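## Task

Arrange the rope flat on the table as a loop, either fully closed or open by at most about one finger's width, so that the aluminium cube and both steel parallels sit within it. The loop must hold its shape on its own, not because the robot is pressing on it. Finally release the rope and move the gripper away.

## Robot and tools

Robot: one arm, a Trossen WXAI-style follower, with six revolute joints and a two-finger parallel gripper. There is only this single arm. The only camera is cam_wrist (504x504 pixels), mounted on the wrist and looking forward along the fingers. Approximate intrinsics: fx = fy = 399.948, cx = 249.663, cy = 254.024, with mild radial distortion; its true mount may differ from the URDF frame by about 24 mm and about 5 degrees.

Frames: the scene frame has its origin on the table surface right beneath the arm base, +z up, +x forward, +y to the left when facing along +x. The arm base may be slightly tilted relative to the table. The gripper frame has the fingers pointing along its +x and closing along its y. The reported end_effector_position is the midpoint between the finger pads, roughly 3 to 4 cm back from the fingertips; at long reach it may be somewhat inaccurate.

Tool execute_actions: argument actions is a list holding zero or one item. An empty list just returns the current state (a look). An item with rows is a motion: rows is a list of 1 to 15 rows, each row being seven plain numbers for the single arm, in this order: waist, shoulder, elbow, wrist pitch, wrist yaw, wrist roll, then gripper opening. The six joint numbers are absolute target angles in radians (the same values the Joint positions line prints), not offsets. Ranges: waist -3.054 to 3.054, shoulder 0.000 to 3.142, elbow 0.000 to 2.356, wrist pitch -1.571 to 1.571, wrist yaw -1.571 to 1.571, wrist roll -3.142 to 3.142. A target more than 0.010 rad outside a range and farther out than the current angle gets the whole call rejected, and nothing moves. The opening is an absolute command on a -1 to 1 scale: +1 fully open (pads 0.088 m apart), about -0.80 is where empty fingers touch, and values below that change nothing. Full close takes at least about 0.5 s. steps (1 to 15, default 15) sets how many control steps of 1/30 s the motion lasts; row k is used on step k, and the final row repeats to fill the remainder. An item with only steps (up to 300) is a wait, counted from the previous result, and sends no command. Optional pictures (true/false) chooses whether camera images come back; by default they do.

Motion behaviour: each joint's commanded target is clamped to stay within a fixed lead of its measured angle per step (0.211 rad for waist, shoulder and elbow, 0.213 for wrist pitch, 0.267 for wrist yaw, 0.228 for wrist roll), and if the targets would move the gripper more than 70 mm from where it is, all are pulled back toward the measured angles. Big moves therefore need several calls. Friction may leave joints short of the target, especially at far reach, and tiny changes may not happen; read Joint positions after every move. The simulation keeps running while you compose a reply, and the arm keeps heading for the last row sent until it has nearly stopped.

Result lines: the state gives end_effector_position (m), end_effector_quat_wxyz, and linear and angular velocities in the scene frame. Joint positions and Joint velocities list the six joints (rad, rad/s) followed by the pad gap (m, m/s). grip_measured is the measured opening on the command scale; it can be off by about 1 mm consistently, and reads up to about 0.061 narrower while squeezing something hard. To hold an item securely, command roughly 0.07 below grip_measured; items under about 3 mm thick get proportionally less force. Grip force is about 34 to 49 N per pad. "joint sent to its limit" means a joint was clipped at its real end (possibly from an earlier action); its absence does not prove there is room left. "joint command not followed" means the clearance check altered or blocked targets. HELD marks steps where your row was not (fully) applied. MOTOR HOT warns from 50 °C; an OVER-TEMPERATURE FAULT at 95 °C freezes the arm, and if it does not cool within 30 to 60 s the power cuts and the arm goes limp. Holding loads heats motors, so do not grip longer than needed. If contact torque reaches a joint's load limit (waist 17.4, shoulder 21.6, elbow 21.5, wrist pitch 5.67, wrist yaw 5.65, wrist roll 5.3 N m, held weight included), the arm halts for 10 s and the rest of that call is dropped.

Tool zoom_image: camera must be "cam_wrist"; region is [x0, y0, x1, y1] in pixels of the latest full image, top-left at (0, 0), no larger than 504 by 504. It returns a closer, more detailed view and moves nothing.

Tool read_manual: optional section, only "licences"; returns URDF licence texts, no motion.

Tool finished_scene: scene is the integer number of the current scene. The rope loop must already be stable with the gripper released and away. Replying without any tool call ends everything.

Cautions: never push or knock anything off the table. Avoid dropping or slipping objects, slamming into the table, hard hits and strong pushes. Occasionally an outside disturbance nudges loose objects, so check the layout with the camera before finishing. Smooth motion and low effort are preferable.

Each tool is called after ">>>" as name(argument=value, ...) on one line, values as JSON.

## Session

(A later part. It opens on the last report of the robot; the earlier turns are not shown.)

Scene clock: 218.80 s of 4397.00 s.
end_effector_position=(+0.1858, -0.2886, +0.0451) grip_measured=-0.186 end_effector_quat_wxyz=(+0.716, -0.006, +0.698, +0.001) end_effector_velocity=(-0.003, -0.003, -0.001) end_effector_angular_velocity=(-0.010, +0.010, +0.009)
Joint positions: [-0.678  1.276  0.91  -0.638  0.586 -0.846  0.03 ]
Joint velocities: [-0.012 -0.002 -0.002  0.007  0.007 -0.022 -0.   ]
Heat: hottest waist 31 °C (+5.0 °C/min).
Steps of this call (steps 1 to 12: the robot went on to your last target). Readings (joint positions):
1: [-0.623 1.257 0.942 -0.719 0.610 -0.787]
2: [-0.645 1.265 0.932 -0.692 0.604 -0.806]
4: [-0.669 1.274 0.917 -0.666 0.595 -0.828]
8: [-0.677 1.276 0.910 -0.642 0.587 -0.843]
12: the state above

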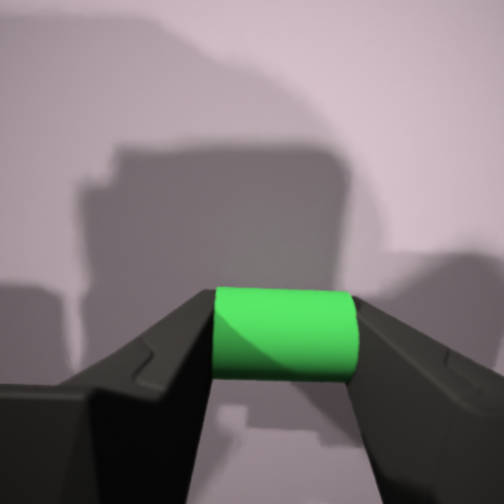

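>>> execute_actions(actions=[{"rows":[[-0.697,1.288,0.893,-0.615,0.577,-0.865,-0.24],[-0.697,1.288,0.893,-0.615,0.577,-0.865,-0.24],[-0.697,1.288,0.893,-0.615,0.577,-0.865,-0.24],[-0.697,1.288,0.893,-0.615,0.577,-0.865,-0.24],[-0.697,1.288,0.893,-0.615,0.577,-0.865,-0.24],[-0.697,1.288,0.893,-0.615,0.577,-0.865,0.2],[-0.697,1.288,0.893,-0.615,0.577,-0.865,0.2],[-0.697,1.288,0.893,-0.615,0.577,-0.865,0.2],[-0.697,1.288,0.893,-0.615,0.577,-0.865,0.2],[-0.61,1.26,0.94,-0.75,0.62,-0.77,0.2],[-0.61,1.26,0.94,-0.75,0.62,-0.77,0.2],[-0.54,1.245,0.99,-0.86,0.65,-0.69,0.2],[-0.54,1.245,0.99,-0.86,0.65,-0.69,0.2],[-0.54,1.245,0.99,-0.86,0.65,-0.69,0.2],[0.4,2.853,1.94,-0.275,0.833,0,0.2]]}], pictures=false)

>>> execute_actions(actions=[{"steps":60}])

Scene clock: 229.07 s of 4397.00 s.
end_effector_position=(+0.1962, -0.2782, +0.0718) grip_measured=+0.186 end_effector_quat_wxyz=(+0.709, -0.006, +0.705, +0.003) end_effector_velocity=(+0.342, -0.244, +0.119) end_effector_angular_velocity=(-1.618, -0.212, -1.127)
Joint positions: [-0.55   1.281  0.973 -0.795  0.662 -0.7    0.048]
Joint velocities: [1.004 0.706 0.72  0.799 1.575 1.326 0.006]
Heat: hottest waist 28 °C (+2.0 °C/min).
Steps of this call (steps 1 to 30: the robot went on to your last target; steps 31 to 90: nothing new was sent; then 6.77 s passed at rest; steps 91 to 105: all 15 steps of this action). Readings (joint positions):
91: [-0.680 1.276 0.909 -0.632 0.583 -0.851]
92: [-0.684 1.276 0.907 -0.626 0.582 -0.854]
94: [-0.690 1.277 0.905 -0.622 0.581 -0.858]
98: [-0.693 1.278 0.903 -0.618 0.580 -0.861]
105: the state above

Scene clock: 231.07 s of 4397.00 s.
end_effector_position=(+0.5309, +0.1813, +0.0971) grip_measured=+0.197 end_effector_quat_wxyz=(+0.878, +0.004, +0.478, +0.021) end_effector_velocity=(-0.002, -0.001, -0.001) end_effector_angular_velocity=(-0.005, +0.013, +0.019)
Joint positions: [ 0.405  2.852  1.937 -0.275  0.832 -0.003  0.049]
Joint velocities: [-0.002 -0.002  0.002 -0.022 -0.007 -0.007 -0.   ]
Heat: hottest waist 29 °C (+3.0 °C/min).
Steps of this call (steps 1 to 60: the robot went on to your last target). Readings (joint positions):
1: [-0.516 1.308 1.005 -0.747 0.702 -0.657]
2: [-0.480 1.347 1.047 -0.694 0.726 -0.614]
4: [-0.407 1.421 1.125 -0.620 0.760 -0.534]
8: [-0.267 1.554 1.265 -0.473 0.798 -0.379]
60: the state above

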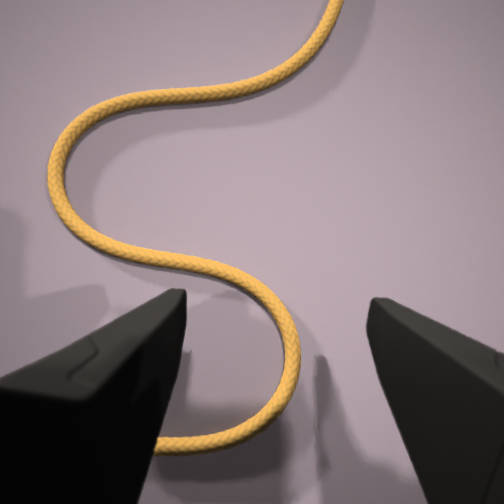

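>>> execute_actions(actions=[{"rows":[[0.385,2.865,1.91,-0.22,0.833,-0.03,-0.2],[0.385,2.865,1.91,-0.22,0.833,-0.03,-0.2],[0.385,2.865,1.91,-0.22,0.833,-0.03,-0.2],[0.365,2.877,1.885,-0.165,0.833,-0.06,-0.2],[0.365,2.877,1.885,-0.165,0.833,-0.06,-0.2],[0.365,2.877,1.885,-0.165,0.833,-0.06,-0.2],[0.347,2.89,1.86,-0.11,0.833,-0.085,-0.2],[0.347,2.89,1.86,-0.11,0.833,-0.085,-0.2],[0.347,2.89,1.86,-0.11,0.833,-0.085,-0.2],[0.33,2.9,1.835,-0.053,0.833,-0.11,-0.2]]}], pictures=false)

>>> execute_actions(actions=[{"steps":10}])

Scene clock: 237.23 s of 4397.00 s.
end_effector_position=(+0.5330, +0.1707, +0.0483) grip_measured=-0.196 end_effector_quat_wxyz=(+0.879, -0.001, +0.477, +0.006) end_effector_velocity=(-0.024, +0.009, -0.063) end_effector_angular_velocity=(-0.029, +0.074, +0.052)
Joint positions: [ 0.331  2.888  1.847 -0.066  0.832 -0.103  0.029]
Joint velocities: [-0.056  0.071 -0.081  0.095 -0.022 -0.051 -0.001]
Heat: hottest waist 30 °C (+3.0 °C/min).
Steps of this call (steps 1 to 15: the robot went on to your last target; steps 16 to 90: nothing new was sent; then 2.67 s passed at rest; steps 91 to 105: all 15 steps of this action). Readings (joint positions):
91: [0.405 2.852 1.935 -0.264 0.832 -0.006]
92: [0.403 2.852 1.932 -0.248 0.832 -0.012]
94: [0.398 2.852 1.923 -0.221 0.832 -0.027]
98: [0.372 2.859 1.894 -0.149 0.832 -0.062]
105: the state above

Scene clock: 237.57 s of 4397.00 s.
end_effector_position=(+0.5334, +0.1718, +0.0489) grip_measured=-0.197 end_effector_quat_wxyz=(+0.881, -0.000, +0.474, +0.006) end_effector_velocity=(+0.001, -0.006, -0.001) end_effector_angular_velocity=(-0.011, +0.007, -0.001)
Joint positions: [ 0.333  2.889  1.844 -0.054  0.832 -0.107  0.029]
Joint velocities: [-0.007 -0.007 -0.002 -0.007  0.007 -0.007 -0.   ]
Heat: hottest waist 30 °C (+3.0 °C/min).
Steps of this call (steps 1 to 10: the robot went on to your last target). Readings (joint positions):
1: [0.331 2.889 1.845 -0.061 0.832 -0.104]
2: [0.332 2.889 1.845 -0.059 0.832 -0.105]
4: [0.333 2.889 1.845 -0.055 0.832 -0.106]
8: [0.333 2.889 1.845 -0.054 0.832 -0.107]
10: the state above

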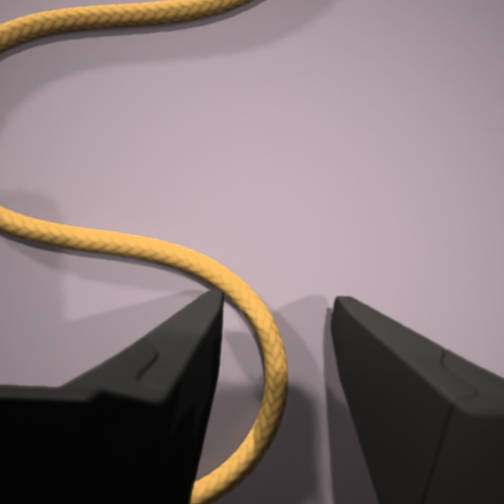

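>>> execute_actions(actions=[{"rows":[[0.333,2.89,1.80,-0.04,0.833,-0.11,-0.2]]}])

Scene clock: 242.07 s of 4397.00 s.
end_effector_position=(+0.5265, +0.1756, +0.0451) grip_measured=-0.198 end_effector_quat_wxyz=(+0.880, -0.006, +0.476, +0.008) end_effector_velocity=(-0.001, -0.002, -0.001) end_effector_angular_velocity=(-0.021, +0.007, +0.017)
Joint positions: [ 0.338  2.889  1.816 -0.037  0.836 -0.107  0.029]
Joint velocities: [-0.002 -0.002 -0.002 -0.007  0.007 -0.022 -0.   ]
Heat: hottest waist 31 °C (+3.0 °C/min).
Steps of this call (steps 1 to 30: the robot went on to your last target; steps 31 to 90: nothing new was sent; then 1.00 s passed at rest; steps 91 to 105: all 15 steps of this action). Readings (joint positions):
91: [0.333 2.889 1.839 -0.049 0.832 -0.107]
92: [0.333 2.889 1.832 -0.046 0.832 -0.107]
94: [0.334 2.889 1.823 -0.037 0.835 -0.107]
98: [0.338 2.889 1.817 -0.037 0.836 -0.107]
105: the state above

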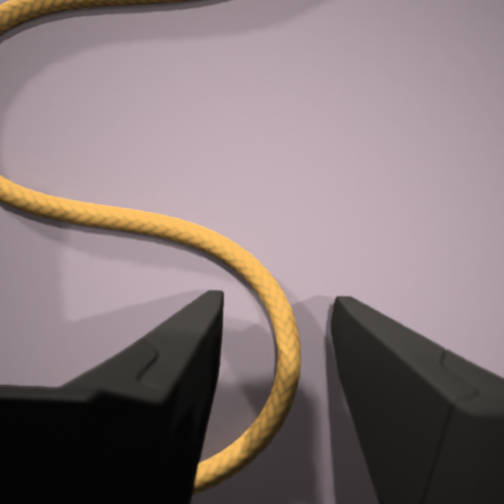

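Touching the table. Close.

>>> execute_actions(actions=[{"rows":[[0.34,2.885,1.82,-0.037,0.836,-0.11,-0.8]]}])

Scene clock: 244.37 s of 4397.00 s.
end_effector_position=(+0.5261, +0.1776, +0.0469) grip_measured=-0.744 end_effector_quat_wxyz=(+0.880, -0.006, +0.474, +0.010) end_effector_velocity=(+0.000, +0.003, +0.002) end_effector_angular_velocity=(+0.013, -0.002, +0.021)
Joint positions: [ 0.343  2.889  1.816 -0.037  0.834 -0.107  0.003]
Joint velocities: [ 0.002 -0.002  0.002 -0.007 -0.022 -0.007 -0.   ]
Heat: hottest waist 31 °C (+3.0 °C/min).
Steps of this call (steps 1 to 15: the robot went on to your last target; steps 16 to 54: nothing new was sent; steps 55 to 69: all 15 steps of this action). Readings (joint positions):
55: [0.338 2.889 1.816 -0.037 0.835 -0.107]
56: [0.339 2.889 1.816 -0.037 0.834 -0.107]
58: [0.342 2.889 1.816 -0.037 0.834 -0.107]
62: [0.343 2.889 1.816 -0.037 0.834 -0.107]
69: the state above

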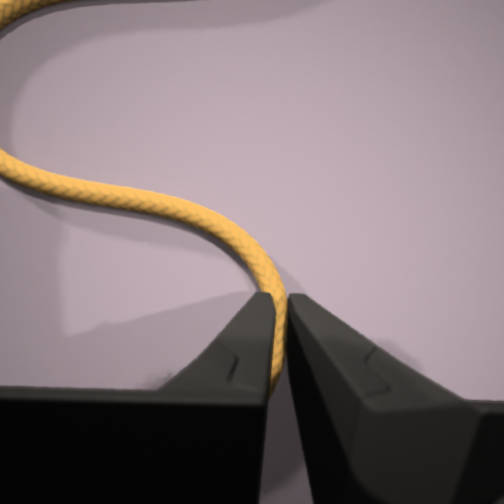

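>>> execute_actions(actions=[{"rows":[[0.35,2.87,1.83,-0.07,0.836,-0.08,-0.83],[0.36,2.85,1.84,-0.11,0.836,-0.04,-0.83],[0.365,2.82,1.84,-0.15,0.836,0,-0.83],[0.365,2.79,1.83,-0.19,0.836,0.05,-0.83],[0.36,2.75,1.81,-0.23,0.836,0.1,-0.83],[0.35,2.71,1.78,-0.27,0.836,0.15,-0.83],[0.34,2.67,1.75,-0.31,0.836,0.2,-0.83],[0.33,2.63,1.72,-0.35,0.836,0.25,-0.83],[0.32,2.59,1.69,-0.39,0.83,0.3,-0.83],[0.31,2.55,1.66,-0.43,0.83,0.35,-0.83],[0.30,2.51,1.63,-0.47,0.83,0.4,-0.83],[0.29,2.47,1.60,-0.51,0.83,0.45,-0.83],[0.28,2.43,1.57,-0.55,0.82,0.5,-0.83],[0.27,2.39,1.53,-0.58,0.82,0.55,-0.83],[0.26,2.35,1.49,-0.61,0.82,0.6,-0.83]]}], pictures=false)

>>> execute_actions(actions=[{"rows":[[0.255,2.32,1.45,-0.64,0.82,0.66,-0.83],[0.25,2.29,1.41,-0.66,0.81,0.72,-0.83],[0.245,2.26,1.37,-0.68,0.81,0.78,-0.83],[0.24,2.23,1.33,-0.70,0.81,0.84,-0.83],[0.235,2.2,1.29,-0.72,0.8,0.9,-0.83],[0.23,2.17,1.25,-0.73,0.8,0.96,-0.83],[0.22,2.14,1.21,-0.74,0.8,1.02,-0.83],[0.21,2.11,1.17,-0.75,0.79,1.08,-0.83],[0.2,2.08,1.13,-0.75,0.79,1.14,-0.83],[0.19,2.05,1.09,-0.75,0.79,1.2,-0.83],[0.17,2.03,1.06,-0.74,0.78,1.26,-0.83],[0.15,2.02,1.03,-0.72,0.78,1.32,-0.83],[0.13,2.01,1.0,-0.69,0.78,1.38,-0.83],[0.115,2.005,0.98,-0.66,0.78,1.42,-0.83],[0.10,2.004,0.96,-0.634,0.78,1.44,-0.83]]}], pictures=false)

>>> execute_actions(actions=[{"steps":15}])

Scene clock: 257.70 s of 4397.00 s.
end_effector_position=(+0.4748, +0.0520, +0.1099) grip_measured=-0.743 end_effector_quat_wxyz=(+0.809, +0.168, +0.552, -0.113) end_effector_velocity=(-0.290, -0.376, -0.023) end_effector_angular_velocity=(+0.320, +0.845, -1.059)
Joint positions: [ 0.292  2.438  1.594 -0.523  0.829  0.48   0.003]
Joint velocities: [-0.393 -1.223 -1.038 -1.018 -0.051  1.458 -0.   ]
Heat: hottest waist 33 °C (+4.1 °C/min).
Steps of this call (steps 1 to 15: the robot went on to your last target; steps 16 to 90: nothing new was sent; then 9.83 s passed at rest; steps 91 to 105: all 15 steps of this action). Readings (joint positions):
91: [0.343 2.889 1.817 -0.043 0.834 -0.104]
92: [0.345 2.884 1.820 -0.062 0.834 -0.088]
94: [0.351 2.863 1.821 -0.120 0.834 -0.032]
98: [0.359 2.747 1.778 -0.260 0.833 0.137]
105: the state above

Scene clock: 258.20 s of 4397.00 s.
end_effector_position=(+0.3147, -0.0350, +0.0639) grip_measured=-0.743 end_effector_quat_wxyz=(+0.611, +0.389, +0.579, -0.374) end_effector_velocity=(-0.148, -0.098, -0.177) end_effector_angular_velocity=(+0.115, +0.274, -1.748)
Joint positions: [ 0.144  2.026  1.031 -0.685  0.786  1.337  0.003]
Joint velocities: [-0.559 -0.295 -0.75   0.623 -0.022  1.238  0.   ]
Heat: hottest waist 33 °C (+4.0 °C/min).
Steps of this call (steps 1 to 15: all 15 steps of this action). Readings (joint positions):
1: [0.280 2.400 1.558 -0.557 0.828 0.532]
2: [0.268 2.364 1.520 -0.588 0.826 0.587]
4: [0.251 2.300 1.440 -0.639 0.819 0.702]
8: [0.234 2.190 1.274 -0.715 0.802 0.937]
15: the state above

Scene clock: 258.70 s of 4397.00 s.
end_effector_position=(+0.3010, -0.0398, +0.0490) grip_measured=-0.743 end_effector_quat_wxyz=(+0.575, +0.424, +0.562, -0.416) end_effector_velocity=(-0.004, -0.002, -0.000) end_effector_angular_velocity=(-0.010, +0.016, +0.021)
Joint positions: [ 0.103  2.011  0.97  -0.636  0.782  1.437  0.003]
Joint velocities: [-0.002 -0.002 -0.002 -0.022  0.007 -0.007 -0.   ]
Heat: hottest waist 33 °C (+4.0 °C/min).
Steps of this call (steps 1 to 15: the robot went on to your last target). Readings (joint positions):
1: [0.127 2.019 1.011 -0.670 0.786 1.369]
2: [0.114 2.017 0.996 -0.660 0.785 1.391]
4: [0.103 2.016 0.978 -0.648 0.783 1.415]
8: [0.103 2.013 0.971 -0.638 0.782 1.432]
15: the state above

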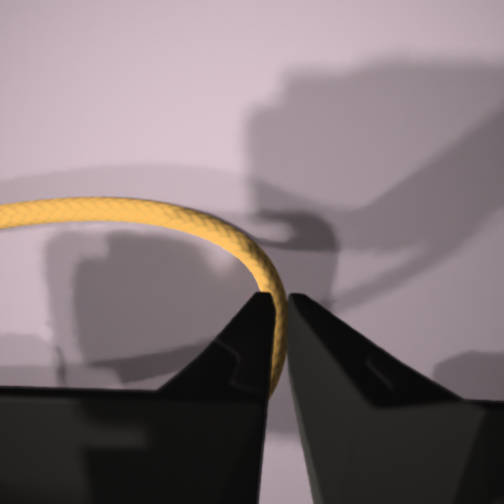

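Release and view.

>>> execute_actions(actions=[{"rows":[[0.085,2.02,0.955,-0.61,0.78,1.44,-0.83],[0.085,2.02,0.955,-0.61,0.78,1.44,-0.83],[0.085,2.02,0.955,-0.61,0.78,1.44,-0.83],[0.085,2.02,0.955,-0.61,0.78,1.44,-0.83],[0.085,2.02,0.955,-0.61,0.78,1.44,-0.3],[0.085,2.02,0.955,-0.61,0.78,1.44,-0.3],[0.085,2.02,0.955,-0.61,0.78,1.44,-0.3],[0.085,2.02,0.955,-0.61,0.78,1.44,-0.3],[0.15,2.0,1.02,-0.72,0.78,1.44,-0.3],[0.15,2.0,1.02,-0.72,0.78,1.44,-0.3],[0.22,1.98,1.08,-0.85,0.78,1.44,-0.3],[0.22,1.98,1.08,-0.85,0.78,1.44,-0.3],[0.22,1.98,1.08,-0.85,0.78,1.44,1],[0.55,2.1,1.75,-1.05,0.75,0.4,1]]}], pictures=false)

>>> execute_actions(actions=[{"steps":35}])

Scene clock: 265.87 s of 4397.00 s.
end_effector_position=(+0.3133, -0.0248, +0.1026) grip_measured=-0.037 end_effector_quat_wxyz=(+0.641, +0.333, +0.608, -0.329) end_effector_velocity=(+0.278, +0.304, +0.463) end_effector_angular_velocity=(+0.107, -0.827, +2.734)
Joint positions: [ 0.254  2.028  1.126 -0.899  0.776  1.332  0.037]
Joint velocities: [ 1.414  0.579  1.575 -1.092 -0.227 -1.663  0.175]
Heat: hottest waist 32 °C (+2.0 °C/min).
Steps of this call (steps 1 to 15: the robot went on to your last target; steps 16 to 90: nothing new was sent; then 3.67 s passed at rest; steps 91 to 105: all 15 steps of this action). Readings (joint positions):
91: [0.102 2.011 0.968 -0.630 0.782 1.437]
92: [0.100 2.011 0.967 -0.623 0.782 1.437]
94: [0.095 2.011 0.966 -0.617 0.782 1.437]
98: [0.091 2.011 0.965 -0.613 0.782 1.437]
105: the state above

Scene clock: 267.03 s of 4397.00 s.
end_effector_position=(+0.4178, +0.0149, +0.3060) grip_measured=+1.000 end_effector_quat_wxyz=(+0.856, +0.098, +0.506, +0.031) end_effector_velocity=(-0.001, -0.000, -0.001) end_effector_angular_velocity=(-0.002, +0.007, +0.013)
Joint positions: [ 0.555  2.094  1.747 -1.049  0.752  0.403  0.088]
Joint velocities: [-0.002 -0.002 -0.002 -0.007 -0.007 -0.007  0.   ]
Heat: hottest waist 32 °C (+2.0 °C/min).
Steps of this call (steps 1 to 35: the robot went on to your last target). Readings (joint positions):
1: [0.303 2.046 1.178 -0.929 0.768 1.278]
2: [0.352 2.060 1.225 -0.956 0.763 1.227]
4: [0.442 2.077 1.315 -0.998 0.757 1.122]
8: [0.547 2.095 1.539 -1.034 0.749 0.860]
35: the state above

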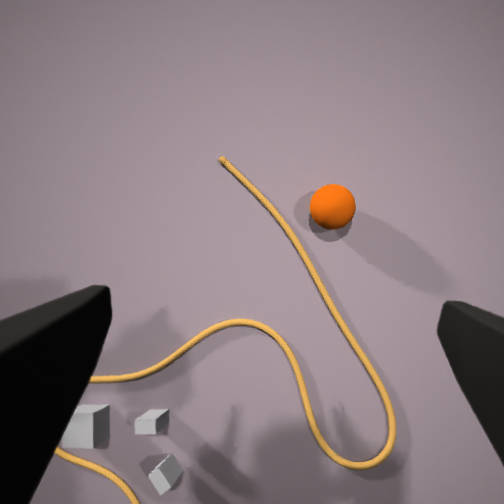

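>>> execute_actions(actions=[{"rows":[[0.4,2.3,1.9,-0.9,0.6,-0.77,-0.1],[0.4,2.3,1.9,-0.9,0.6,-0.77,-0.1],[0.4,2.3,1.9,-0.9,0.6,-0.77,-0.1],[0.4,2.3,1.9,-0.9,0.6,-0.77,-0.1],[0.4,2.3,1.9,-0.9,0.6,-0.77,-0.1],[0.28,2.5,2.0,-0.75,0.5,-0.77,-0.1],[0.28,2.5,2.0,-0.75,0.5,-0.77,-0.1],[0.28,2.5,2.0,-0.75,0.5,-0.77,-0.1],[0.28,2.5,2.0,-0.75,0.5,-0.77,-0.1],[0.28,2.5,2.0,-0.75,0.5,-0.77,-0.1],[0.28,2.5,2.0,-0.75,0.5,-0.77,-0.1],[0.173,2.655,2.03,-0.58,0.44,-0.77,-0.1]]}], pictures=false)

>>> execute_actions(actions=[{"steps":20}])

Scene clock: 280.33 s of 4397.00 s.
end_effector_position=(+0.5550, +0.0676, +0.1381) grip_measured=-0.092 end_effector_quat_wxyz=(+0.842, -0.069, +0.478, +0.239) end_effector_velocity=(+0.098, +0.055, -0.444) end_effector_angular_velocity=(-0.625, -0.253, +1.389)
Joint positions: [ 0.221  2.581  2.013 -0.632  0.464 -0.477  0.034]
Joint velocities: [-0.584  0.833  0.212  0.579 -0.256 -1.985 -0.004]
Heat: hottest waist 31 °C (+1.0 °C/min).
Steps of this call (steps 1 to 15: the robot went on to your last target; steps 16 to 90: nothing new was sent; then 9.80 s passed at rest; steps 91 to 105: all 15 steps of this action). Readings (joint positions):
91: [0.547 2.118 1.765 -1.043 0.724 0.360]
92: [0.528 2.147 1.801 -0.995 0.690 0.302]
94: [0.475 2.217 1.867 -0.932 0.644 0.174]
98: [0.366 2.354 1.933 -0.832 0.565 -0.044]
105: the state above

Scene clock: 281.00 s of 4397.00 s.
end_effector_position=(+0.5609, +0.0759, +0.1013) grip_measured=-0.097 end_effector_quat_wxyz=(+0.821, -0.173, +0.450, +0.306) end_effector_velocity=(-0.003, -0.003, -0.003) end_effector_angular_velocity=(+0.000, +0.014, +0.016)
Joint positions: [ 0.177  2.654  2.027 -0.58   0.441 -0.767  0.034]
Joint velocities: [-0.007 -0.002  0.002 -0.022 -0.007 -0.007  0.   ]
Heat: hottest waist 31 °C (+1.0 °C/min).
Steps of this call (steps 1 to 20: the robot went on to your last target). Readings (joint positions):
1: [0.202 2.605 2.016 -0.618 0.458 -0.544]
2: [0.187 2.623 2.016 -0.612 0.454 -0.611]
4: [0.166 2.647 2.016 -0.599 0.449 -0.695]
8: [0.165 2.654 2.017 -0.585 0.444 -0.751]
20: the state above

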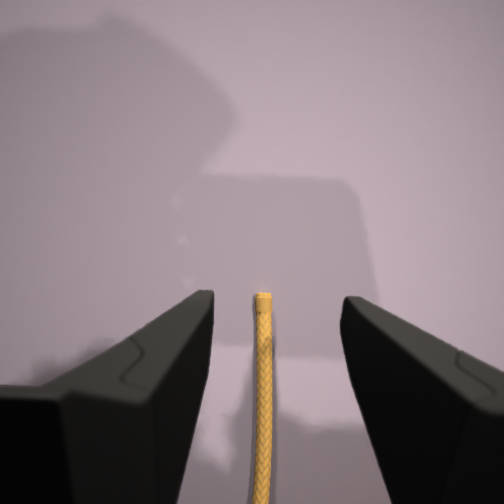

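>>> execute_actions(actions=[{"rows":[[0.16,2.655,1.99,-0.53,0.434,-0.79,-0.1],[0.16,2.655,1.99,-0.53,0.434,-0.79,-0.1],[0.16,2.655,1.99,-0.53,0.434,-0.79,-0.1],[0.14,2.66,1.955,-0.48,0.428,-0.81,-0.1],[0.14,2.66,1.955,-0.48,0.428,-0.81,-0.1],[0.14,2.66,1.955,-0.48,0.428,-0.81,-0.1],[0.122,2.667,1.92,-0.435,0.422,-0.83,-0.1],[0.122,2.667,1.92,-0.435,0.422,-0.83,-0.1],[0.122,2.667,1.92,-0.435,0.422,-0.83,-0.1],[0.105,2.675,1.885,-0.388,0.416,-0.848,-0.1]]}], pictures=false)

>>> execute_actions(actions=[{"steps":10}])

Scene clock: 287.80 s of 4397.00 s.
end_effector_position=(+0.5582, +0.0704, +0.0529) grip_measured=-0.097 end_effector_quat_wxyz=(+0.824, -0.174, +0.448, +0.300) end_effector_velocity=(-0.017, +0.007, -0.054) end_effector_angular_velocity=(-0.006, +0.047, +0.034)
Joint positions: [ 0.106  2.662  1.9   -0.398  0.42  -0.842  0.034]
Joint velocities: [-0.061  0.042 -0.09   0.095 -0.022 -0.051  0.   ]
Heat: hottest waist 33 °C (+4.1 °C/min).
Steps of this call (steps 1 to 15: the robot went on to your last target; steps 16 to 90: nothing new was sent; then 3.30 s passed at rest; steps 91 to 105: all 15 steps of this action). Readings (joint positions):
91: [0.177 2.654 2.022 -0.570 0.440 -0.772]
92: [0.176 2.654 2.017 -0.555 0.439 -0.777]
94: [0.171 2.654 2.004 -0.530 0.435 -0.787]
98: [0.148 2.654 1.959 -0.469 0.428 -0.812]
105: the state above

Scene clock: 288.13 s of 4397.00 s.
end_effector_position=(+0.5583, +0.0718, +0.0522) grip_measured=-0.097 end_effector_quat_wxyz=(+0.825, -0.174, +0.446, +0.300) end_effector_velocity=(-0.002, +0.002, +0.001) end_effector_angular_velocity=(-0.004, -0.006, +0.028)
Joint positions: [ 0.106  2.664  1.895 -0.389  0.418 -0.845  0.034]
Joint velocities: [ 0.002 -0.002 -0.002 -0.007 -0.007 -0.022 -0.   ]
Heat: hottest waist 33 °C (+4.0 °C/min).
Steps of this call (steps 1 to 10: the robot went on to your last target). Readings (joint positions):
1: [0.105 2.663 1.897 -0.396 0.420 -0.843]
2: [0.105 2.664 1.896 -0.394 0.419 -0.844]
4: [0.105 2.664 1.895 -0.391 0.418 -0.844]
8: [0.106 2.664 1.895 -0.389 0.418 -0.845]
10: the state above

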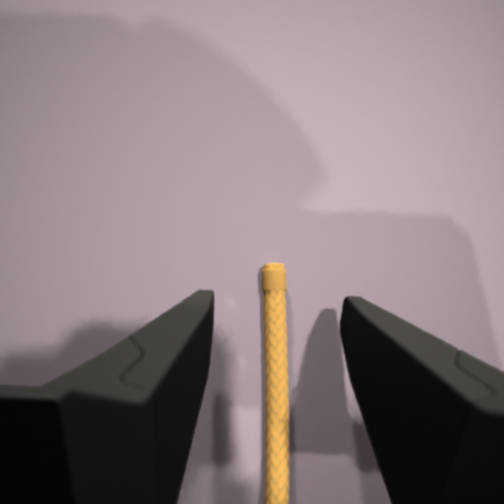

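>>> execute_actions(actions=[{"rows":[[0.105,2.664,1.86,-0.375,0.416,-0.848,-0.1],[0.105,2.664,1.86,-0.375,0.416,-0.848,-0.1],[0.105,2.664,1.86,-0.375,0.416,-0.848,-0.1],[0.105,2.664,1.86,-0.375,0.416,-0.848,-0.1],[0.105,2.664,1.86,-0.375,0.416,-0.848,-0.1],[0.105,2.664,1.86,-0.375,0.416,-0.848,-0.1],[0.105,2.664,1.86,-0.375,0.416,-0.848,-0.83]]}])

Scene clock: 294.33 s of 4397.00 s.
end_effector_position=(+0.5533, +0.0781, +0.0500) grip_measured=-0.793 end_effector_quat_wxyz=(+0.823, -0.175, +0.445, +0.306) end_effector_velocity=(+0.023, +0.012, +0.061) end_effector_angular_velocity=(+0.040, -0.146, -0.028)
Joint positions: [ 0.111  2.662  1.87  -0.374  0.412 -0.846  0.   ]
Joint velocities: [ 0.081 -0.056  0.002  0.066 -0.022  0.007 -0.013]
Heat: hottest waist 34 °C (+5.1 °C/min).
Steps of this call (steps 1 to 15: the robot went on to your last target; steps 16 to 90: nothing new was sent; then 2.70 s passed at rest; steps 91 to 105: all 15 steps of this action). Readings (joint positions):
91: [0.106 2.664 1.890 -0.384 0.418 -0.845]
92: [0.106 2.664 1.886 -0.382 0.418 -0.845]
94: [0.106 2.664 1.879 -0.379 0.418 -0.845]
98: [0.106 2.664 1.870 -0.379 0.418 -0.845]
105: the state above

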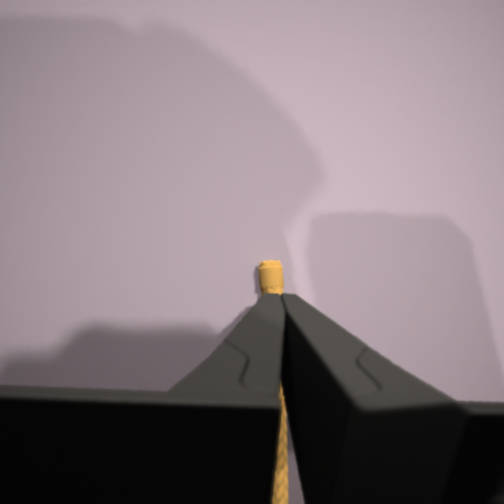

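Missed (too high). Reopen, lower.

>>> execute_actions(actions=[{"rows":[[0.111,2.664,1.87,-0.375,0.416,-0.848,-0.3],[0.111,2.664,1.87,-0.375,0.416,-0.848,-0.3],[0.111,2.664,1.87,-0.375,0.416,-0.848,-0.3],[0.111,2.664,1.87,-0.375,0.416,-0.848,-0.3],[0.098,2.664,1.84,-0.365,0.416,-0.848,-0.3]]}])

Scene clock: 297.47 s of 4397.00 s.
end_effector_position=(+0.5496, +0.0779, +0.0445) grip_measured=-0.305 end_effector_quat_wxyz=(+0.821, -0.175, +0.449, +0.307) end_effector_velocity=(+0.006, -0.006, -0.004) end_effector_angular_velocity=(-0.005, -0.015, -0.027)
Joint positions: [ 0.105  2.661  1.852 -0.366  0.414 -0.846  0.024]
Joint velocities: [-0.012  0.002 -0.002  0.037  0.007 -0.007  0.001]
Heat: hottest waist 35 °C (+5.1 °C/min).
Steps of this call (steps 1 to 15: the robot went on to your last target; steps 16 to 79: nothing new was sent; steps 80 to 94: all 15 steps of this action). Readings (joint positions):
80: [0.111 2.661 1.869 -0.374 0.414 -0.846]
81: [0.111 2.661 1.869 -0.374 0.414 -0.846]
83: [0.111 2.661 1.869 -0.374 0.414 -0.846]
87: [0.109 2.661 1.858 -0.368 0.414 -0.846]
94: the state above

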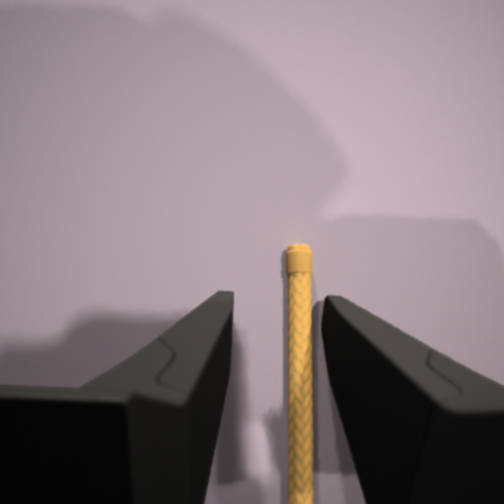

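>>> execute_actions(actions=[{"rows":[[0.092,2.664,1.84,-0.365,0.416,-0.848,-0.3],[0.092,2.664,1.84,-0.365,0.416,-0.848,-0.3],[0.092,2.664,1.84,-0.365,0.416,-0.848,-0.3],[0.092,2.664,1.84,-0.365,0.416,-0.848,-0.3],[0.092,2.664,1.84,-0.365,0.416,-0.848,-0.3],[0.092,2.664,1.84,-0.365,0.416,-0.848,-0.83]]}])

Scene clock: 302.90 s of 4397.00 s.
end_effector_position=(+0.5501, +0.0768, +0.0436) grip_measured=-0.748 end_effector_quat_wxyz=(+0.821, -0.174, +0.449, +0.306) end_effector_velocity=(-0.002, -0.000, -0.001) end_effector_angular_velocity=(+0.009, +0.008, -0.000)
Joint positions: [ 0.102  2.661  1.852 -0.363  0.414 -0.846  0.002]
Joint velocities: [-0.002 -0.002 -0.002 -0.007 -0.007  0.007 -0.   ]
Heat: hottest waist 35 °C (+4.0 °C/min).
Steps of this call (steps 1 to 15: the robot went on to your last target; steps 16 to 90: nothing new was sent; then 1.93 s passed at rest; steps 91 to 105: all 15 steps of this action). Readings (joint positions):
91: [0.105 2.661 1.852 -0.365 0.414 -0.846]
92: [0.105 2.661 1.852 -0.365 0.414 -0.846]
94: [0.105 2.661 1.852 -0.365 0.414 -0.846]
98: [0.103 2.661 1.852 -0.364 0.414 -0.846]
105: the state above

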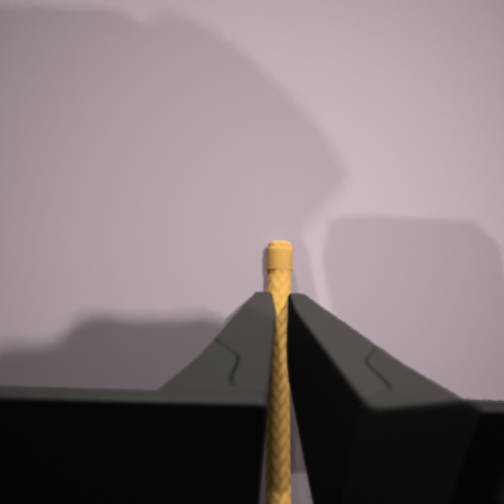

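>>> execute_actions(actions=[{"rows":[[0.12,2.65,1.87,-0.41,0.42,-0.8,-0.83],[0.14,2.63,1.88,-0.46,0.43,-0.74,-0.83],[0.16,2.61,1.89,-0.51,0.45,-0.68,-0.83],[0.18,2.58,1.89,-0.56,0.47,-0.62,-0.83],[0.2,2.55,1.89,-0.61,0.49,-0.56,-0.83],[0.22,2.52,1.88,-0.66,0.51,-0.5,-0.83],[0.23,2.49,1.87,-0.71,0.53,-0.44,-0.83],[0.24,2.46,1.86,-0.76,0.55,-0.38,-0.83],[0.24,2.44,1.85,-0.8,0.57,-0.32,-0.83],[0.24,2.42,1.84,-0.84,0.59,-0.26,-0.83],[0.24,2.4,1.83,-0.88,0.61,-0.2,-0.83],[0.23,2.38,1.82,-0.92,0.63,-0.14,-0.83],[0.22,2.36,1.81,-0.96,0.65,-0.08,-0.83],[0.21,2.34,1.8,-1.0,0.67,-0.02,-0.83],[0.2,2.32,1.79,-1.03,0.69,0.04,-0.83]]}], pictures=false)

>>> execute_actions(actions=[{"rows":[[0.18,2.29,1.77,-1.06,0.71,1.7,-0.83],[0.18,2.29,1.77,-1.06,0.71,1.7,-0.83],[0.18,2.29,1.77,-1.06,0.71,1.7,-0.83],[0.155,2.25,1.74,-1.1,0.73,1.7,-0.83],[0.155,2.25,1.74,-1.1,0.73,1.7,-0.83],[0.155,2.25,1.74,-1.1,0.73,1.7,-0.83],[0.13,2.21,1.72,-1.14,0.75,1.7,-0.83],[0.13,2.21,1.72,-1.14,0.75,1.7,-0.83],[0.13,2.21,1.72,-1.14,0.75,1.7,-0.83],[0.11,2.17,1.7,-1.17,0.77,1.7,-0.83],[0.11,2.17,1.7,-1.17,0.77,1.7,-0.83],[0.11,2.17,1.7,-1.17,0.77,1.7,-0.83],[0.087,2.133,1.673,-1.198,0.781,1.7,-0.83]]}], pictures=false)

>>> execute_actions(actions=[{"rows":[[0.07,2.07,1.62,-1.19,0.78,2.6,-0.83],[0.07,2.07,1.62,-1.19,0.78,2.6,-0.83],[0.05,2.0,1.56,-1.18,0.78,2.6,-0.83],[0.05,2.0,1.56,-1.18,0.78,2.6,-0.83],[0.03,1.93,1.49,-1.17,0.78,2.6,-0.83],[0.03,1.93,1.49,-1.17,0.78,2.6,-0.83],[0.01,1.86,1.42,-1.15,0.78,2.6,-0.83],[0.01,1.86,1.42,-1.15,0.78,2.6,-0.83],[0,1.79,1.35,-1.14,0.78,2.6,-0.83],[0,1.79,1.35,-1.14,0.78,2.6,-0.83],[-0.01,1.72,1.28,-1.12,0.78,2.6,-0.83],[-0.01,1.72,1.28,-1.12,0.78,2.6,-0.83],[-0.02,1.65,1.2,-1.1,0.78,2.6,-0.83],[-0.02,1.65,1.2,-1.1,0.78,2.6,-0.83],[-0.03,1.577,1.124,-1.087,0.785,2.6,-0.83]]}], pictures=false)

>>> execute_actions(actions=[{"rows":[[-0.03,1.55,1.04,-1.03,0.785,3.1,-0.83],[-0.03,1.55,1.04,-1.03,0.785,3.1,-0.83],[-0.03,1.53,0.96,-0.97,0.785,3.1,-0.83],[-0.03,1.53,0.96,-0.97,0.785,3.1,-0.83],[-0.03,1.51,0.88,-0.91,0.785,3.1,-0.83],[-0.03,1.51,0.88,-0.91,0.785,3.1,-0.83],[-0.03,1.49,0.8,-0.85,0.785,3.1,-0.83],[-0.03,1.49,0.8,-0.85,0.785,3.1,-0.83],[-0.03,1.47,0.72,-0.79,0.785,3.1,-0.83],[-0.03,1.47,0.72,-0.79,0.785,3.1,-0.83],[-0.03,1.455,0.64,-0.725,0.785,3.1,-0.83],[-0.03,1.455,0.64,-0.725,0.785,3.1,-0.83],[-0.03,1.44,0.56,-0.66,0.785,3.1,-0.83],[-0.03,1.44,0.56,-0.66,0.785,3.1,-0.83],[-0.04,1.43,0.5,-0.6,0.785,3.1,-0.83]]}], pictures=false)

>>> execute_actions(actions=[{"steps":15}])

Scene clock: 333.20 s of 4397.00 s.
end_effector_position=(+0.4762, +0.0054, +0.1573) grip_measured=-0.748 end_effector_quat_wxyz=(+0.790, -0.033, +0.597, +0.134) end_effector_velocity=(-0.205, -0.359, -0.029) end_effector_angular_velocity=(-0.325, +0.975, -1.508)
Joint positions: [ 0.247  2.359  1.834 -0.938  0.64  -0.104  0.002]
Joint velocities: [-0.295 -0.632 -0.3   -1.106  0.579  1.751  0.   ]
Heat: hottest waist 37 °C (+6.1 °C/min).
Steps of this call (steps 1 to 15: the robot went on to your last target; steps 16 to 90: nothing new was sent; then 26.80 s passed at rest; steps 91 to 105: all 15 steps of this action). Readings (joint positions):
91: [0.103 2.660 1.854 -0.370 0.414 -0.838]
92: [0.107 2.657 1.860 -0.395 0.419 -0.812]
94: [0.124 2.642 1.865 -0.470 0.440 -0.730]
98: [0.199 2.559 1.866 -0.648 0.502 -0.517]
105: the state above

Scene clock: 333.70 s of 4397.00 s.
end_effector_position=(+0.4094, -0.1032, +0.1355) grip_measured=-0.748 end_effector_quat_wxyz=(+0.670, +0.271, +0.644, -0.252) end_effector_velocity=(-0.083, -0.150, +0.002) end_effector_angular_velocity=(-0.026, +0.174, -2.077)
Joint positions: [ 0.105  2.158  1.697 -1.184  0.772  0.901  0.002]
Joint velocities: [-0.203 -0.359 -0.183 -0.212  0.11   1.956 -0.   ]
Heat: hottest waist 37 °C (+6.0 °C/min).
Steps of this call (steps 1 to 15: all 15 steps of this action). Readings (joint positions):
1: [0.235 2.338 1.821 -0.973 0.660 -0.038]
2: [0.220 2.322 1.809 -1.004 0.676 0.030]
4: [0.190 2.297 1.788 -1.036 0.699 0.165]
8: [0.148 2.254 1.747 -1.106 0.730 0.432]
15: the state above

Scene clock: 334.20 s of 4397.00 s.
end_effector_position=(+0.3023, -0.1725, +0.1345) grip_measured=-0.748 end_effector_quat_wxyz=(+0.413, +0.589, +0.401, -0.567) end_effector_velocity=(-0.246, -0.038, -0.031) end_effector_angular_velocity=(+0.070, -0.204, -2.413)
Joint positions: [-0.011  1.682  1.245 -1.108  0.781  1.906  0.002]
Joint velocities: [-0.144 -1.155 -1.277  0.564  0.007  2.    -0.   ]
Heat: hottest waist 37 °C (+6.1 °C/min).
Steps of this call (steps 1 to 15: all 15 steps of this action). Readings (joint positions):
1: [0.098 2.138 1.683 -1.181 0.775 0.968]
2: [0.090 2.120 1.666 -1.185 0.775 1.036]
4: [0.074 2.068 1.617 -1.184 0.776 1.169]
8: [0.034 1.933 1.493 -1.164 0.778 1.438]
15: the state above

Scene clock: 334.70 s of 4397.00 s.
end_effector_position=(+0.2022, -0.1094, +0.0636) grip_measured=-0.747 end_effector_quat_wxyz=(+0.073, +0.713, +0.071, -0.693) end_effector_velocity=(-0.164, +0.139, -0.161) end_effector_angular_velocity=(+0.064, -0.129, -2.211)
Joint positions: [-0.027  1.454  0.607 -0.69   0.785  2.912  0.002]
Joint velocities: [-0.081 -0.227 -1.219  1.253 -0.007  1.971 -0.   ]
Heat: hottest waist 37 °C (+6.0 °C/min).
Steps of this call (steps 1 to 15: all 15 steps of this action). Readings (joint positions):
1: [-0.016 1.643 1.193 -1.084 0.782 1.972]
2: [-0.019 1.609 1.147 -1.074 0.783 2.040]
4: [-0.025 1.559 1.057 -1.021 0.786 2.175]
8: [-0.026 1.517 0.888 -0.907 0.785 2.443]
15: the state above

Scene clock: 335.20 s of 4397.00 s.
end_effector_position=(+0.1861, -0.0988, +0.0508) grip_measured=-0.747 end_effector_quat_wxyz=(+0.002, +0.717, +0.002, -0.697) end_effector_velocity=(+0.001, +0.003, -0.000) end_effector_angular_velocity=(+0.022, -0.004, +0.001)
Joint positions: [-0.036  1.435  0.509 -0.602  0.784  3.097  0.002]
Joint velocities: [-0.002 -0.002 -0.002  0.007 -0.022 -0.007 -0.   ]
Heat: hottest waist 37 °C (+6.1 °C/min).
Steps of this call (steps 1 to 15: the robot went on to your last target). Readings (joint positions):
1: [-0.030 1.448 0.573 -0.661 0.784 2.970]
2: [-0.032 1.445 0.548 -0.646 0.784 3.011]
4: [-0.035 1.443 0.521 -0.624 0.784 3.057]
8: [-0.036 1.436 0.512 -0.605 0.784 3.088]
15: the state above

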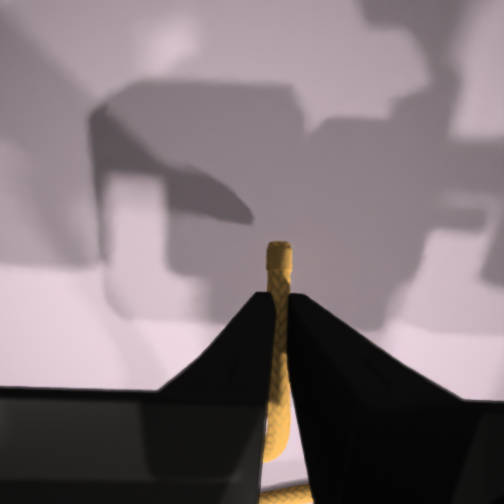

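>>> execute_actions(actions=[{"rows":[[-0.04,1.435,0.5,-0.6,0.785,3.1,-0.2],[-0.04,1.435,0.5,-0.6,0.785,3.1,-0.2],[-0.04,1.435,0.5,-0.6,0.785,3.1,-0.2],[-0.04,1.435,0.5,-0.6,0.785,3.1,-0.2],[0.05,1.38,0.55,-0.8,0.785,3.1,0.2],[0.05,1.38,0.55,-0.8,0.785,3.1,0.2],[0.05,1.38,0.55,-0.8,0.785,3.1,0.2],[0.15,1.33,0.62,-1.01,0.775,0.21,0.6]]}], pictures=false)

>>> execute_actions(actions=[{"steps":43}])

Scene clock: 342.97 s of 4397.00 s.
end_effector_position=(+0.1722, -0.1048, +0.0997) grip_measured=+0.564 end_effector_quat_wxyz=(+0.275, +0.660, +0.266, -0.646) end_effector_velocity=(-0.036, +0.004, +0.003) end_effector_angular_velocity=(-0.034, +0.142, +2.160)
Joint positions: [ 0.144  1.335  0.612 -0.992  0.779  2.575  0.067]
Joint velocities: [ 0.037 -0.002 -0.002 -0.212 -0.051 -1.985  0.02 ]
Heat: hottest waist 35 °C (+3.0 °C/min).
Steps of this call (steps 1 to 15: the robot went on to your last target; steps 16 to 218: nothing new was sent; steps 219 to 233: all 15 steps of this action). Readings (joint positions):
219: [-0.036 1.435 0.509 -0.602 0.784 3.097]
220: [-0.036 1.435 0.509 -0.602 0.784 3.097]
222: [-0.036 1.435 0.509 -0.602 0.784 3.097]
226: [0.043 1.389 0.542 -0.786 0.782 3.048]
233: the state above

Scene clock: 344.40 s of 4397.00 s.
end_effector_position=(+0.1698, -0.1048, +0.1003) grip_measured=+0.598 end_effector_quat_wxyz=(+0.713, -0.008, +0.702, +0.004) end_effector_velocity=(-0.003, +0.003, -0.001) end_effector_angular_velocity=(+0.020, +0.012, +0.040)
Joint positions: [ 0.148  1.334  0.613 -1.009  0.778  0.216  0.068]
Joint velocities: [-0.002 -0.002 -0.002 -0.007 -0.022 -0.037 -0.   ]
Heat: hottest waist 34 °C (+2.0 °C/min).
Steps of this call (steps 1 to 43: the robot went on to your last target). Readings (joint positions):
1: [0.145 1.335 0.612 -0.998 0.778 2.508]
2: [0.145 1.335 0.612 -1.001 0.778 2.441]
4: [0.147 1.334 0.613 -1.005 0.778 2.308]
8: [0.147 1.334 0.613 -1.007 0.778 2.038]
43: the state above

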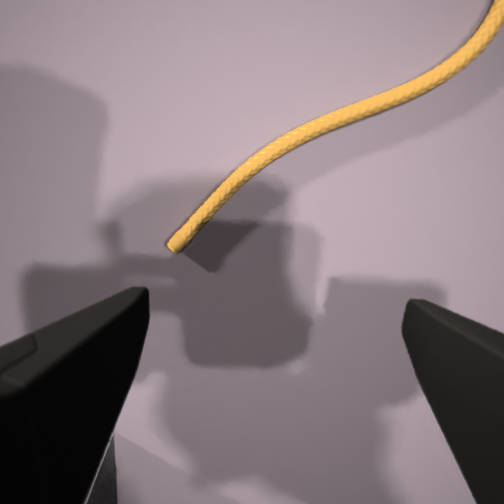

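>>> execute_actions(actions=[{"rows":[[0.12,1.42,0.62,-0.89,0.78,0.75,0],[0.12,1.42,0.62,-0.89,0.78,0.75,0],[0.12,1.42,0.62,-0.89,0.78,0.75,0],[0.12,1.42,0.62,-0.89,0.78,0.75,0],[0.06,1.47,0.58,-0.74,0.785,0.75,0],[0.06,1.47,0.58,-0.74,0.785,0.75,0],[0.06,1.47,0.58,-0.74,0.785,0.75,0],[0.06,1.47,0.58,-0.74,0.785,0.75,0],[0,1.515,0.535,-0.6,0.785,0.72,0],[0,1.515,0.535,-0.6,0.785,0.72,0],[0,1.515,0.535,-0.6,0.785,0.72,0],[-0.052,1.55,0.493,-0.477,0.785,0.68,0]]}], pictures=false)

>>> execute_actions(actions=[{"steps":10}])

Scene clock: 354.33 s of 4397.00 s.
end_effector_position=(+0.1940, -0.0875, +0.0401) grip_measured=+0.005 end_effector_quat_wxyz=(+0.669, +0.251, +0.656, -0.245) end_effector_velocity=(-0.055, +0.022, -0.086) end_effector_angular_velocity=(+0.006, +0.165, -0.059)
Joint positions: [-0.034  1.534  0.514 -0.523  0.783  0.69   0.039]
Joint velocities: [-0.237  0.173 -0.256  0.432 -0.007 -0.11  -0.001]
Heat: hottest waist 32 °C (-2.0 °C/min).
Steps of this call (steps 1 to 30: the robot went on to your last target; steps 31 to 190: nothing new was sent; then 3.10 s passed at rest; steps 191 to 205: all 15 steps of this action). Readings (joint positions):
191: [0.145 1.346 0.613 -0.992 0.778 0.263]
192: [0.139 1.364 0.613 -0.953 0.778 0.333]
194: [0.131 1.397 0.617 -0.917 0.778 0.468]
198: [0.078 1.451 0.600 -0.781 0.781 0.679]
205: the state above

Scene clock: 354.67 s of 4397.00 s.
end_effector_position=(+0.1924, -0.0863, +0.0366) grip_measured=+0.003 end_effector_quat_wxyz=(+0.668, +0.251, +0.655, -0.248) end_effector_velocity=(-0.001, +0.001, -0.001) end_effector_angular_velocity=(+0.007, -0.000, -0.011)
Joint positions: [-0.041  1.54   0.5   -0.494  0.786  0.685  0.039]
Joint velocities: [-0.002 -0.002 -0.007  0.007 -0.007  0.007 -0.   ]
Heat: hottest waist 32 °C (-2.0 °C/min).
Steps of this call (steps 1 to 10: the robot went on to your last target). Readings (joint positions):
1: [-0.040 1.538 0.508 -0.510 0.783 0.688]
2: [-0.042 1.540 0.504 -0.504 0.783 0.686]
4: [-0.042 1.540 0.502 -0.499 0.784 0.686]
8: [-0.041 1.540 0.500 -0.495 0.786 0.685]
10: the state above

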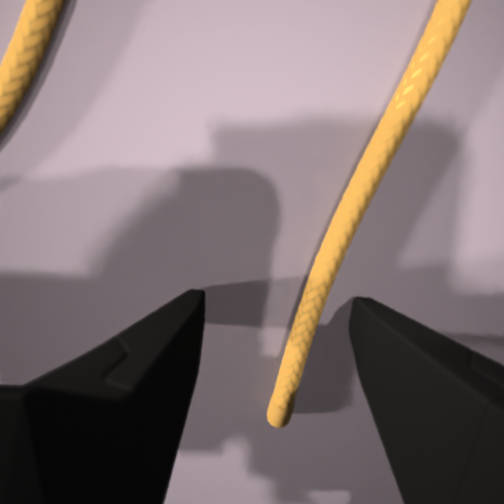

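>>> execute_actions(actions=[{"rows":[[-0.038,1.538,0.502,-0.497,0.786,0.8,-0.83]],"steps":12}], pictures=false)

>>> execute_actions(actions=[{"rows":[[0.0,1.53,0.52,-0.56,0.786,0.86,-0.83],[0.04,1.53,0.54,-0.62,0.786,0.92,-0.83],[0.08,1.54,0.56,-0.67,0.785,0.98,-0.83],[0.12,1.56,0.57,-0.7,0.78,1.04,-0.83],[0.16,1.6,0.58,-0.71,0.775,1.1,-0.83],[0.2,1.64,0.59,-0.71,0.77,1.16,-0.83],[0.235,1.68,0.6,-0.71,0.76,1.22,-0.83],[0.27,1.72,0.61,-0.71,0.75,1.28,-0.83],[0.30,1.76,0.62,-0.71,0.74,1.34,-0.83],[0.335,1.8,0.635,-0.71,0.73,1.4,-0.83],[0.365,1.84,0.65,-0.71,0.72,1.46,-0.83],[0.4,1.88,0.665,-0.71,0.71,1.52,-0.83],[0.43,1.92,0.68,-0.71,0.7,1.58,-0.83],[0.46,1.96,0.695,-0.71,0.69,1.64,-0.83],[0.483,2.0,0.71,-0.713,0.677,1.7,-0.83]]}], pictures=false)

>>> execute_actions(actions=[{"rows":[[0.51,2.04,0.735,-0.715,0.665,1.76,-0.83],[0.535,2.08,0.76,-0.715,0.655,1.82,-0.83],[0.56,2.12,0.785,-0.72,0.645,1.88,-0.83],[0.585,2.16,0.81,-0.72,0.63,1.94,-0.83],[0.61,2.2,0.84,-0.72,0.62,2.0,-0.83],[0.63,2.24,0.87,-0.725,0.61,2.06,-0.83],[0.65,2.28,0.9,-0.73,0.6,2.12,-0.83],[0.67,2.32,0.93,-0.73,0.59,2.18,-0.83],[0.69,2.36,0.96,-0.735,0.58,2.24,-0.83],[0.71,2.4,0.99,-0.735,0.57,2.3,-0.83],[0.73,2.44,1.02,-0.74,0.56,2.36,-0.83],[0.745,2.47,1.05,-0.74,0.55,2.42,-0.83],[0.761,2.51,1.078,-0.743,0.538,2.5,-0.83]]}], pictures=false)

>>> execute_actions(actions=[{"steps":12}])

Scene clock: 369.63 s of 4397.00 s.
end_effector_position=(+0.1926, -0.0865, +0.0373) grip_measured=-0.753 end_effector_quat_wxyz=(+0.655, +0.286, +0.639, -0.284) end_effector_velocity=(-0.000, +0.000, -0.001) end_effector_angular_velocity=(+0.007, -0.000, -0.003)
Joint positions: [-0.037  1.539  0.499 -0.496  0.79   0.796  0.002]
Joint velocities: [-0.007 -0.002 -0.002  0.007 -0.007 -0.007 -0.   ]
Heat: hottest waist 29 °C (-7.0 °C/min).
Steps of this call (steps 1 to 30: the robot went on to your last target; steps 31 to 90: nothing new was sent; then 11.57 s passed at rest; steps 91 to 102: all 12 steps of this action). Readings (joint positions):
91: [-0.039 1.540 0.499 -0.494 0.789 0.707]
92: [-0.039 1.540 0.499 -0.492 0.790 0.736]
94: [-0.039 1.540 0.499 -0.493 0.790 0.768]
98: [-0.037 1.539 0.499 -0.495 0.790 0.791]
102: the state above

Scene clock: 370.13 s of 4397.00 s.
end_effector_position=(+0.2031, +0.0105, +0.0768) grip_measured=-0.753 end_effector_quat_wxyz=(+0.631, +0.345, +0.612, -0.330) end_effector_velocity=(-0.004, +0.276, +0.024) end_effector_angular_velocity=(+0.011, +0.053, -0.650)
Joint positions: [ 0.413  1.899  0.669 -0.707  0.705  1.556  0.002]
Joint velocities: [ 0.877  1.165  0.457 -0.051 -0.33   1.766 -0.   ]
Heat: hottest waist 29 °C (-7.1 °C/min).
Steps of this call (steps 1 to 15: all 15 steps of this action). Readings (joint positions):
1: [-0.033 1.539 0.503 -0.509 0.790 0.811]
2: [-0.019 1.539 0.510 -0.541 0.790 0.841]
4: [0.036 1.540 0.530 -0.617 0.788 0.926]
8: [0.182 1.630 0.584 -0.685 0.771 1.143]
15: the state above

Scene clock: 370.63 s of 4397.00 s.
end_effector_position=(+0.2084, +0.1559, +0.0807) grip_measured=-0.753 end_effector_quat_wxyz=(+0.526, +0.490, +0.511, -0.471) end_effector_velocity=(-0.034, +0.152, -0.027) end_effector_angular_velocity=(-0.019, +0.006, -0.531)
Joint positions: [ 0.747  2.464  1.045 -0.735  0.55   2.424  0.002]
Joint velocities: [ 0.315  0.579  0.388 -0.007 -0.154  0.857 -0.   ]
Heat: hottest waist 29 °C (-7.0 °C/min).
Steps of this call (steps 1 to 15: all 15 steps of this action). Readings (joint positions):
1: [0.442 1.939 0.686 -0.709 0.694 1.616]
2: [0.469 1.978 0.705 -0.711 0.683 1.676]
4: [0.521 2.058 0.748 -0.715 0.661 1.796]
8: [0.617 2.216 0.855 -0.723 0.618 2.036]
15: the state above

Scene clock: 371.03 s of 4397.00 s.
end_effector_position=(+0.2066, +0.1636, +0.0786) grip_measured=-0.753 end_effector_quat_wxyz=(+0.512, +0.502, +0.498, -0.487) end_effector_velocity=(-0.004, -0.002, -0.002) end_effector_angular_velocity=(-0.007, +0.016, -0.015)
Joint positions: [ 0.761  2.498  1.069 -0.741  0.541  2.497  0.002]
Joint velocities: [-0.002  0.002 -0.007 -0.007 -0.007  0.022 -0.   ]
Heat: hottest waist 29 °C (-7.1 °C/min).
Steps of this call (steps 1 to 12: the robot went on to your last target). Readings (joint positions):
1: [0.755 2.478 1.053 -0.736 0.546 2.447]
2: [0.759 2.487 1.058 -0.739 0.544 2.463]
4: [0.761 2.494 1.063 -0.741 0.543 2.481]
8: [0.761 2.497 1.068 -0.741 0.541 2.494]
12: the state above

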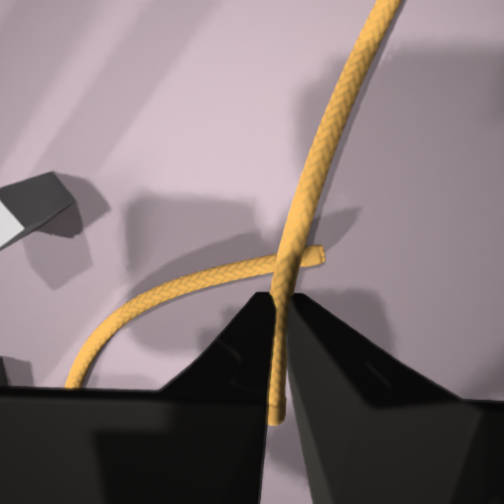

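>>> execute_actions(actions=[{"rows":[[0.73,2.475,1.025,-0.71,0.556,2.46,-0.83],[0.73,2.475,1.025,-0.71,0.556,2.46,-0.83],[0.73,2.475,1.025,-0.71,0.556,2.46,-0.83],[0.73,2.475,1.025,-0.71,0.556,2.46,-0.83],[0.685,2.493,0.98,-0.63,0.575,2.42,-0.83]]}])

Scene clock: 382.03 s of 4397.00 s.
end_effector_position=(+0.2084, +0.1502, +0.0570) grip_measured=-0.753 end_effector_quat_wxyz=(+0.509, +0.502, +0.501, -0.487) end_effector_velocity=(+0.001, +0.002, +0.001) end_effector_angular_velocity=(+0.013, +0.001, -0.001)
Joint positions: [ 0.688  2.488  0.991 -0.633  0.572  2.424  0.002]
Joint velocities: [-0.002 -0.002  0.002  0.007 -0.007 -0.007  0.   ]
Heat: hottest waist 29 °C (-8.1 °C/min).
Steps of this call (steps 1 to 30: the robot went on to your last target; steps 31 to 90: nothing new was sent; then 7.50 s passed at rest; steps 91 to 105: all 15 steps of this action). Readings (joint positions):
91: [0.759 2.497 1.065 -0.735 0.541 2.491]
92: [0.754 2.494 1.058 -0.726 0.544 2.483]
94: [0.742 2.488 1.046 -0.721 0.550 2.472]
98: [0.700 2.488 1.004 -0.654 0.567 2.435]
105: the state above

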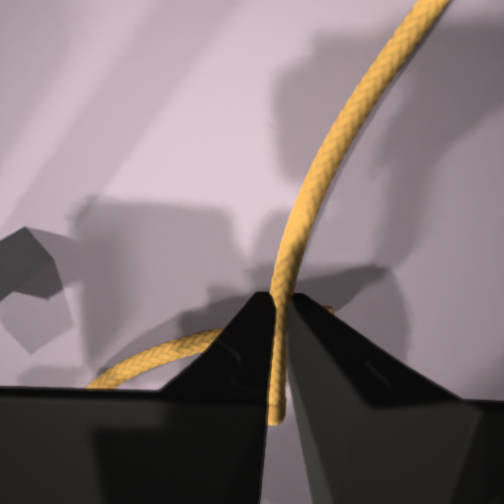

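>>> execute_actions(actions=[{"rows":[[0.665,2.505,0.965,-0.595,0.58,2.4,-0.83],[0.665,2.505,0.965,-0.595,0.58,2.4,-0.83],[0.665,2.505,0.965,-0.595,0.58,2.4,-0.83],[0.665,2.505,0.965,-0.595,0.58,2.4,-0.83],[0.665,2.505,0.965,-0.595,0.58,2.4,-0.83],[0.665,2.505,0.965,-0.595,0.58,2.4,-0.4],[0.665,2.505,0.965,-0.595,0.58,2.4,-0.4],[0.665,2.505,0.965,-0.595,0.58,2.4,-0.4],[0.665,2.505,0.965,-0.595,0.58,2.4,-0.4],[0.665,2.505,0.965,-0.595,0.58,2.4,-0.4],[0.73,2.47,1.03,-0.72,0.556,2.4,-0.4],[0.73,2.47,1.03,-0.72,0.556,2.4,-0.4],[0.8,2.43,1.1,-0.85,0.53,2.4,-0.4],[0.8,2.43,1.1,-0.85,0.53,2.4,1],[0.85,1.9,1.55,-1.45,0.55,0.9,1]]}], pictures=false)

>>> execute_actions(actions=[{"steps":35}])

Scene clock: 388.17 s of 4397.00 s.
end_effector_position=(+0.2041, +0.1508, +0.0865) grip_measured=-0.239 end_effector_quat_wxyz=(+0.547, +0.458, +0.528, -0.460) end_effector_velocity=(+0.130, +0.077, +0.421) end_effector_angular_velocity=(+0.286, -0.633, +1.640)
Joint positions: [ 0.76   2.456  1.056 -0.795  0.545  2.372  0.027]
Joint velocities: [ 0.706 -0.701  0.779 -1.077 -0.051 -1.341  0.175]
Heat: hottest waist 28 °C (-9.1 °C/min).
Steps of this call (steps 1 to 15: the robot went on to your last target; steps 16 to 90: nothing new was sent; then 2.63 s passed at rest; steps 91 to 105: all 15 steps of this action). Readings (joint positions):
91: [0.687 2.488 0.987 -0.623 0.573 2.418]
92: [0.683 2.488 0.984 -0.613 0.575 2.413]
94: [0.675 2.491 0.980 -0.605 0.576 2.408]
98: [0.670 2.494 0.975 -0.599 0.577 2.404]
105: the state above

Scene clock: 389.33 s of 4397.00 s.
end_effector_position=(+0.2598, +0.0374, +0.3355) grip_measured=+1.000 end_effector_quat_wxyz=(+0.793, +0.122, +0.593, +0.064) end_effector_velocity=(-0.000, -0.003, -0.001) end_effector_angular_velocity=(-0.017, -0.005, +0.019)
Joint positions: [ 0.848  1.898  1.554 -1.448  0.552  0.906  0.088]
Joint velocities: [-0.002 -0.002 -0.002 -0.007  0.007 -0.022  0.   ]
Heat: hottest waist 28 °C (-9.1 °C/min).
Steps of this call (steps 1 to 35: the robot went on to your last target). Readings (joint positions):
1: [0.781 2.432 1.084 -0.832 0.545 2.331]
2: [0.796 2.402 1.116 -0.868 0.545 2.291]
4: [0.817 2.332 1.189 -0.939 0.545 2.212]
8: [0.837 2.191 1.336 -1.085 0.545 2.052]
35: the state above

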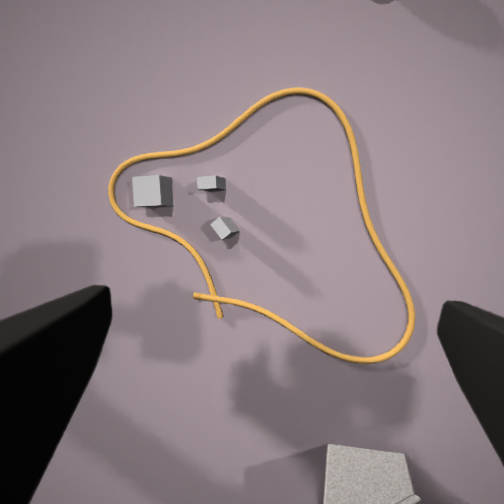

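>>> finished_scene(scene=1)

The scene is finished: the task was done.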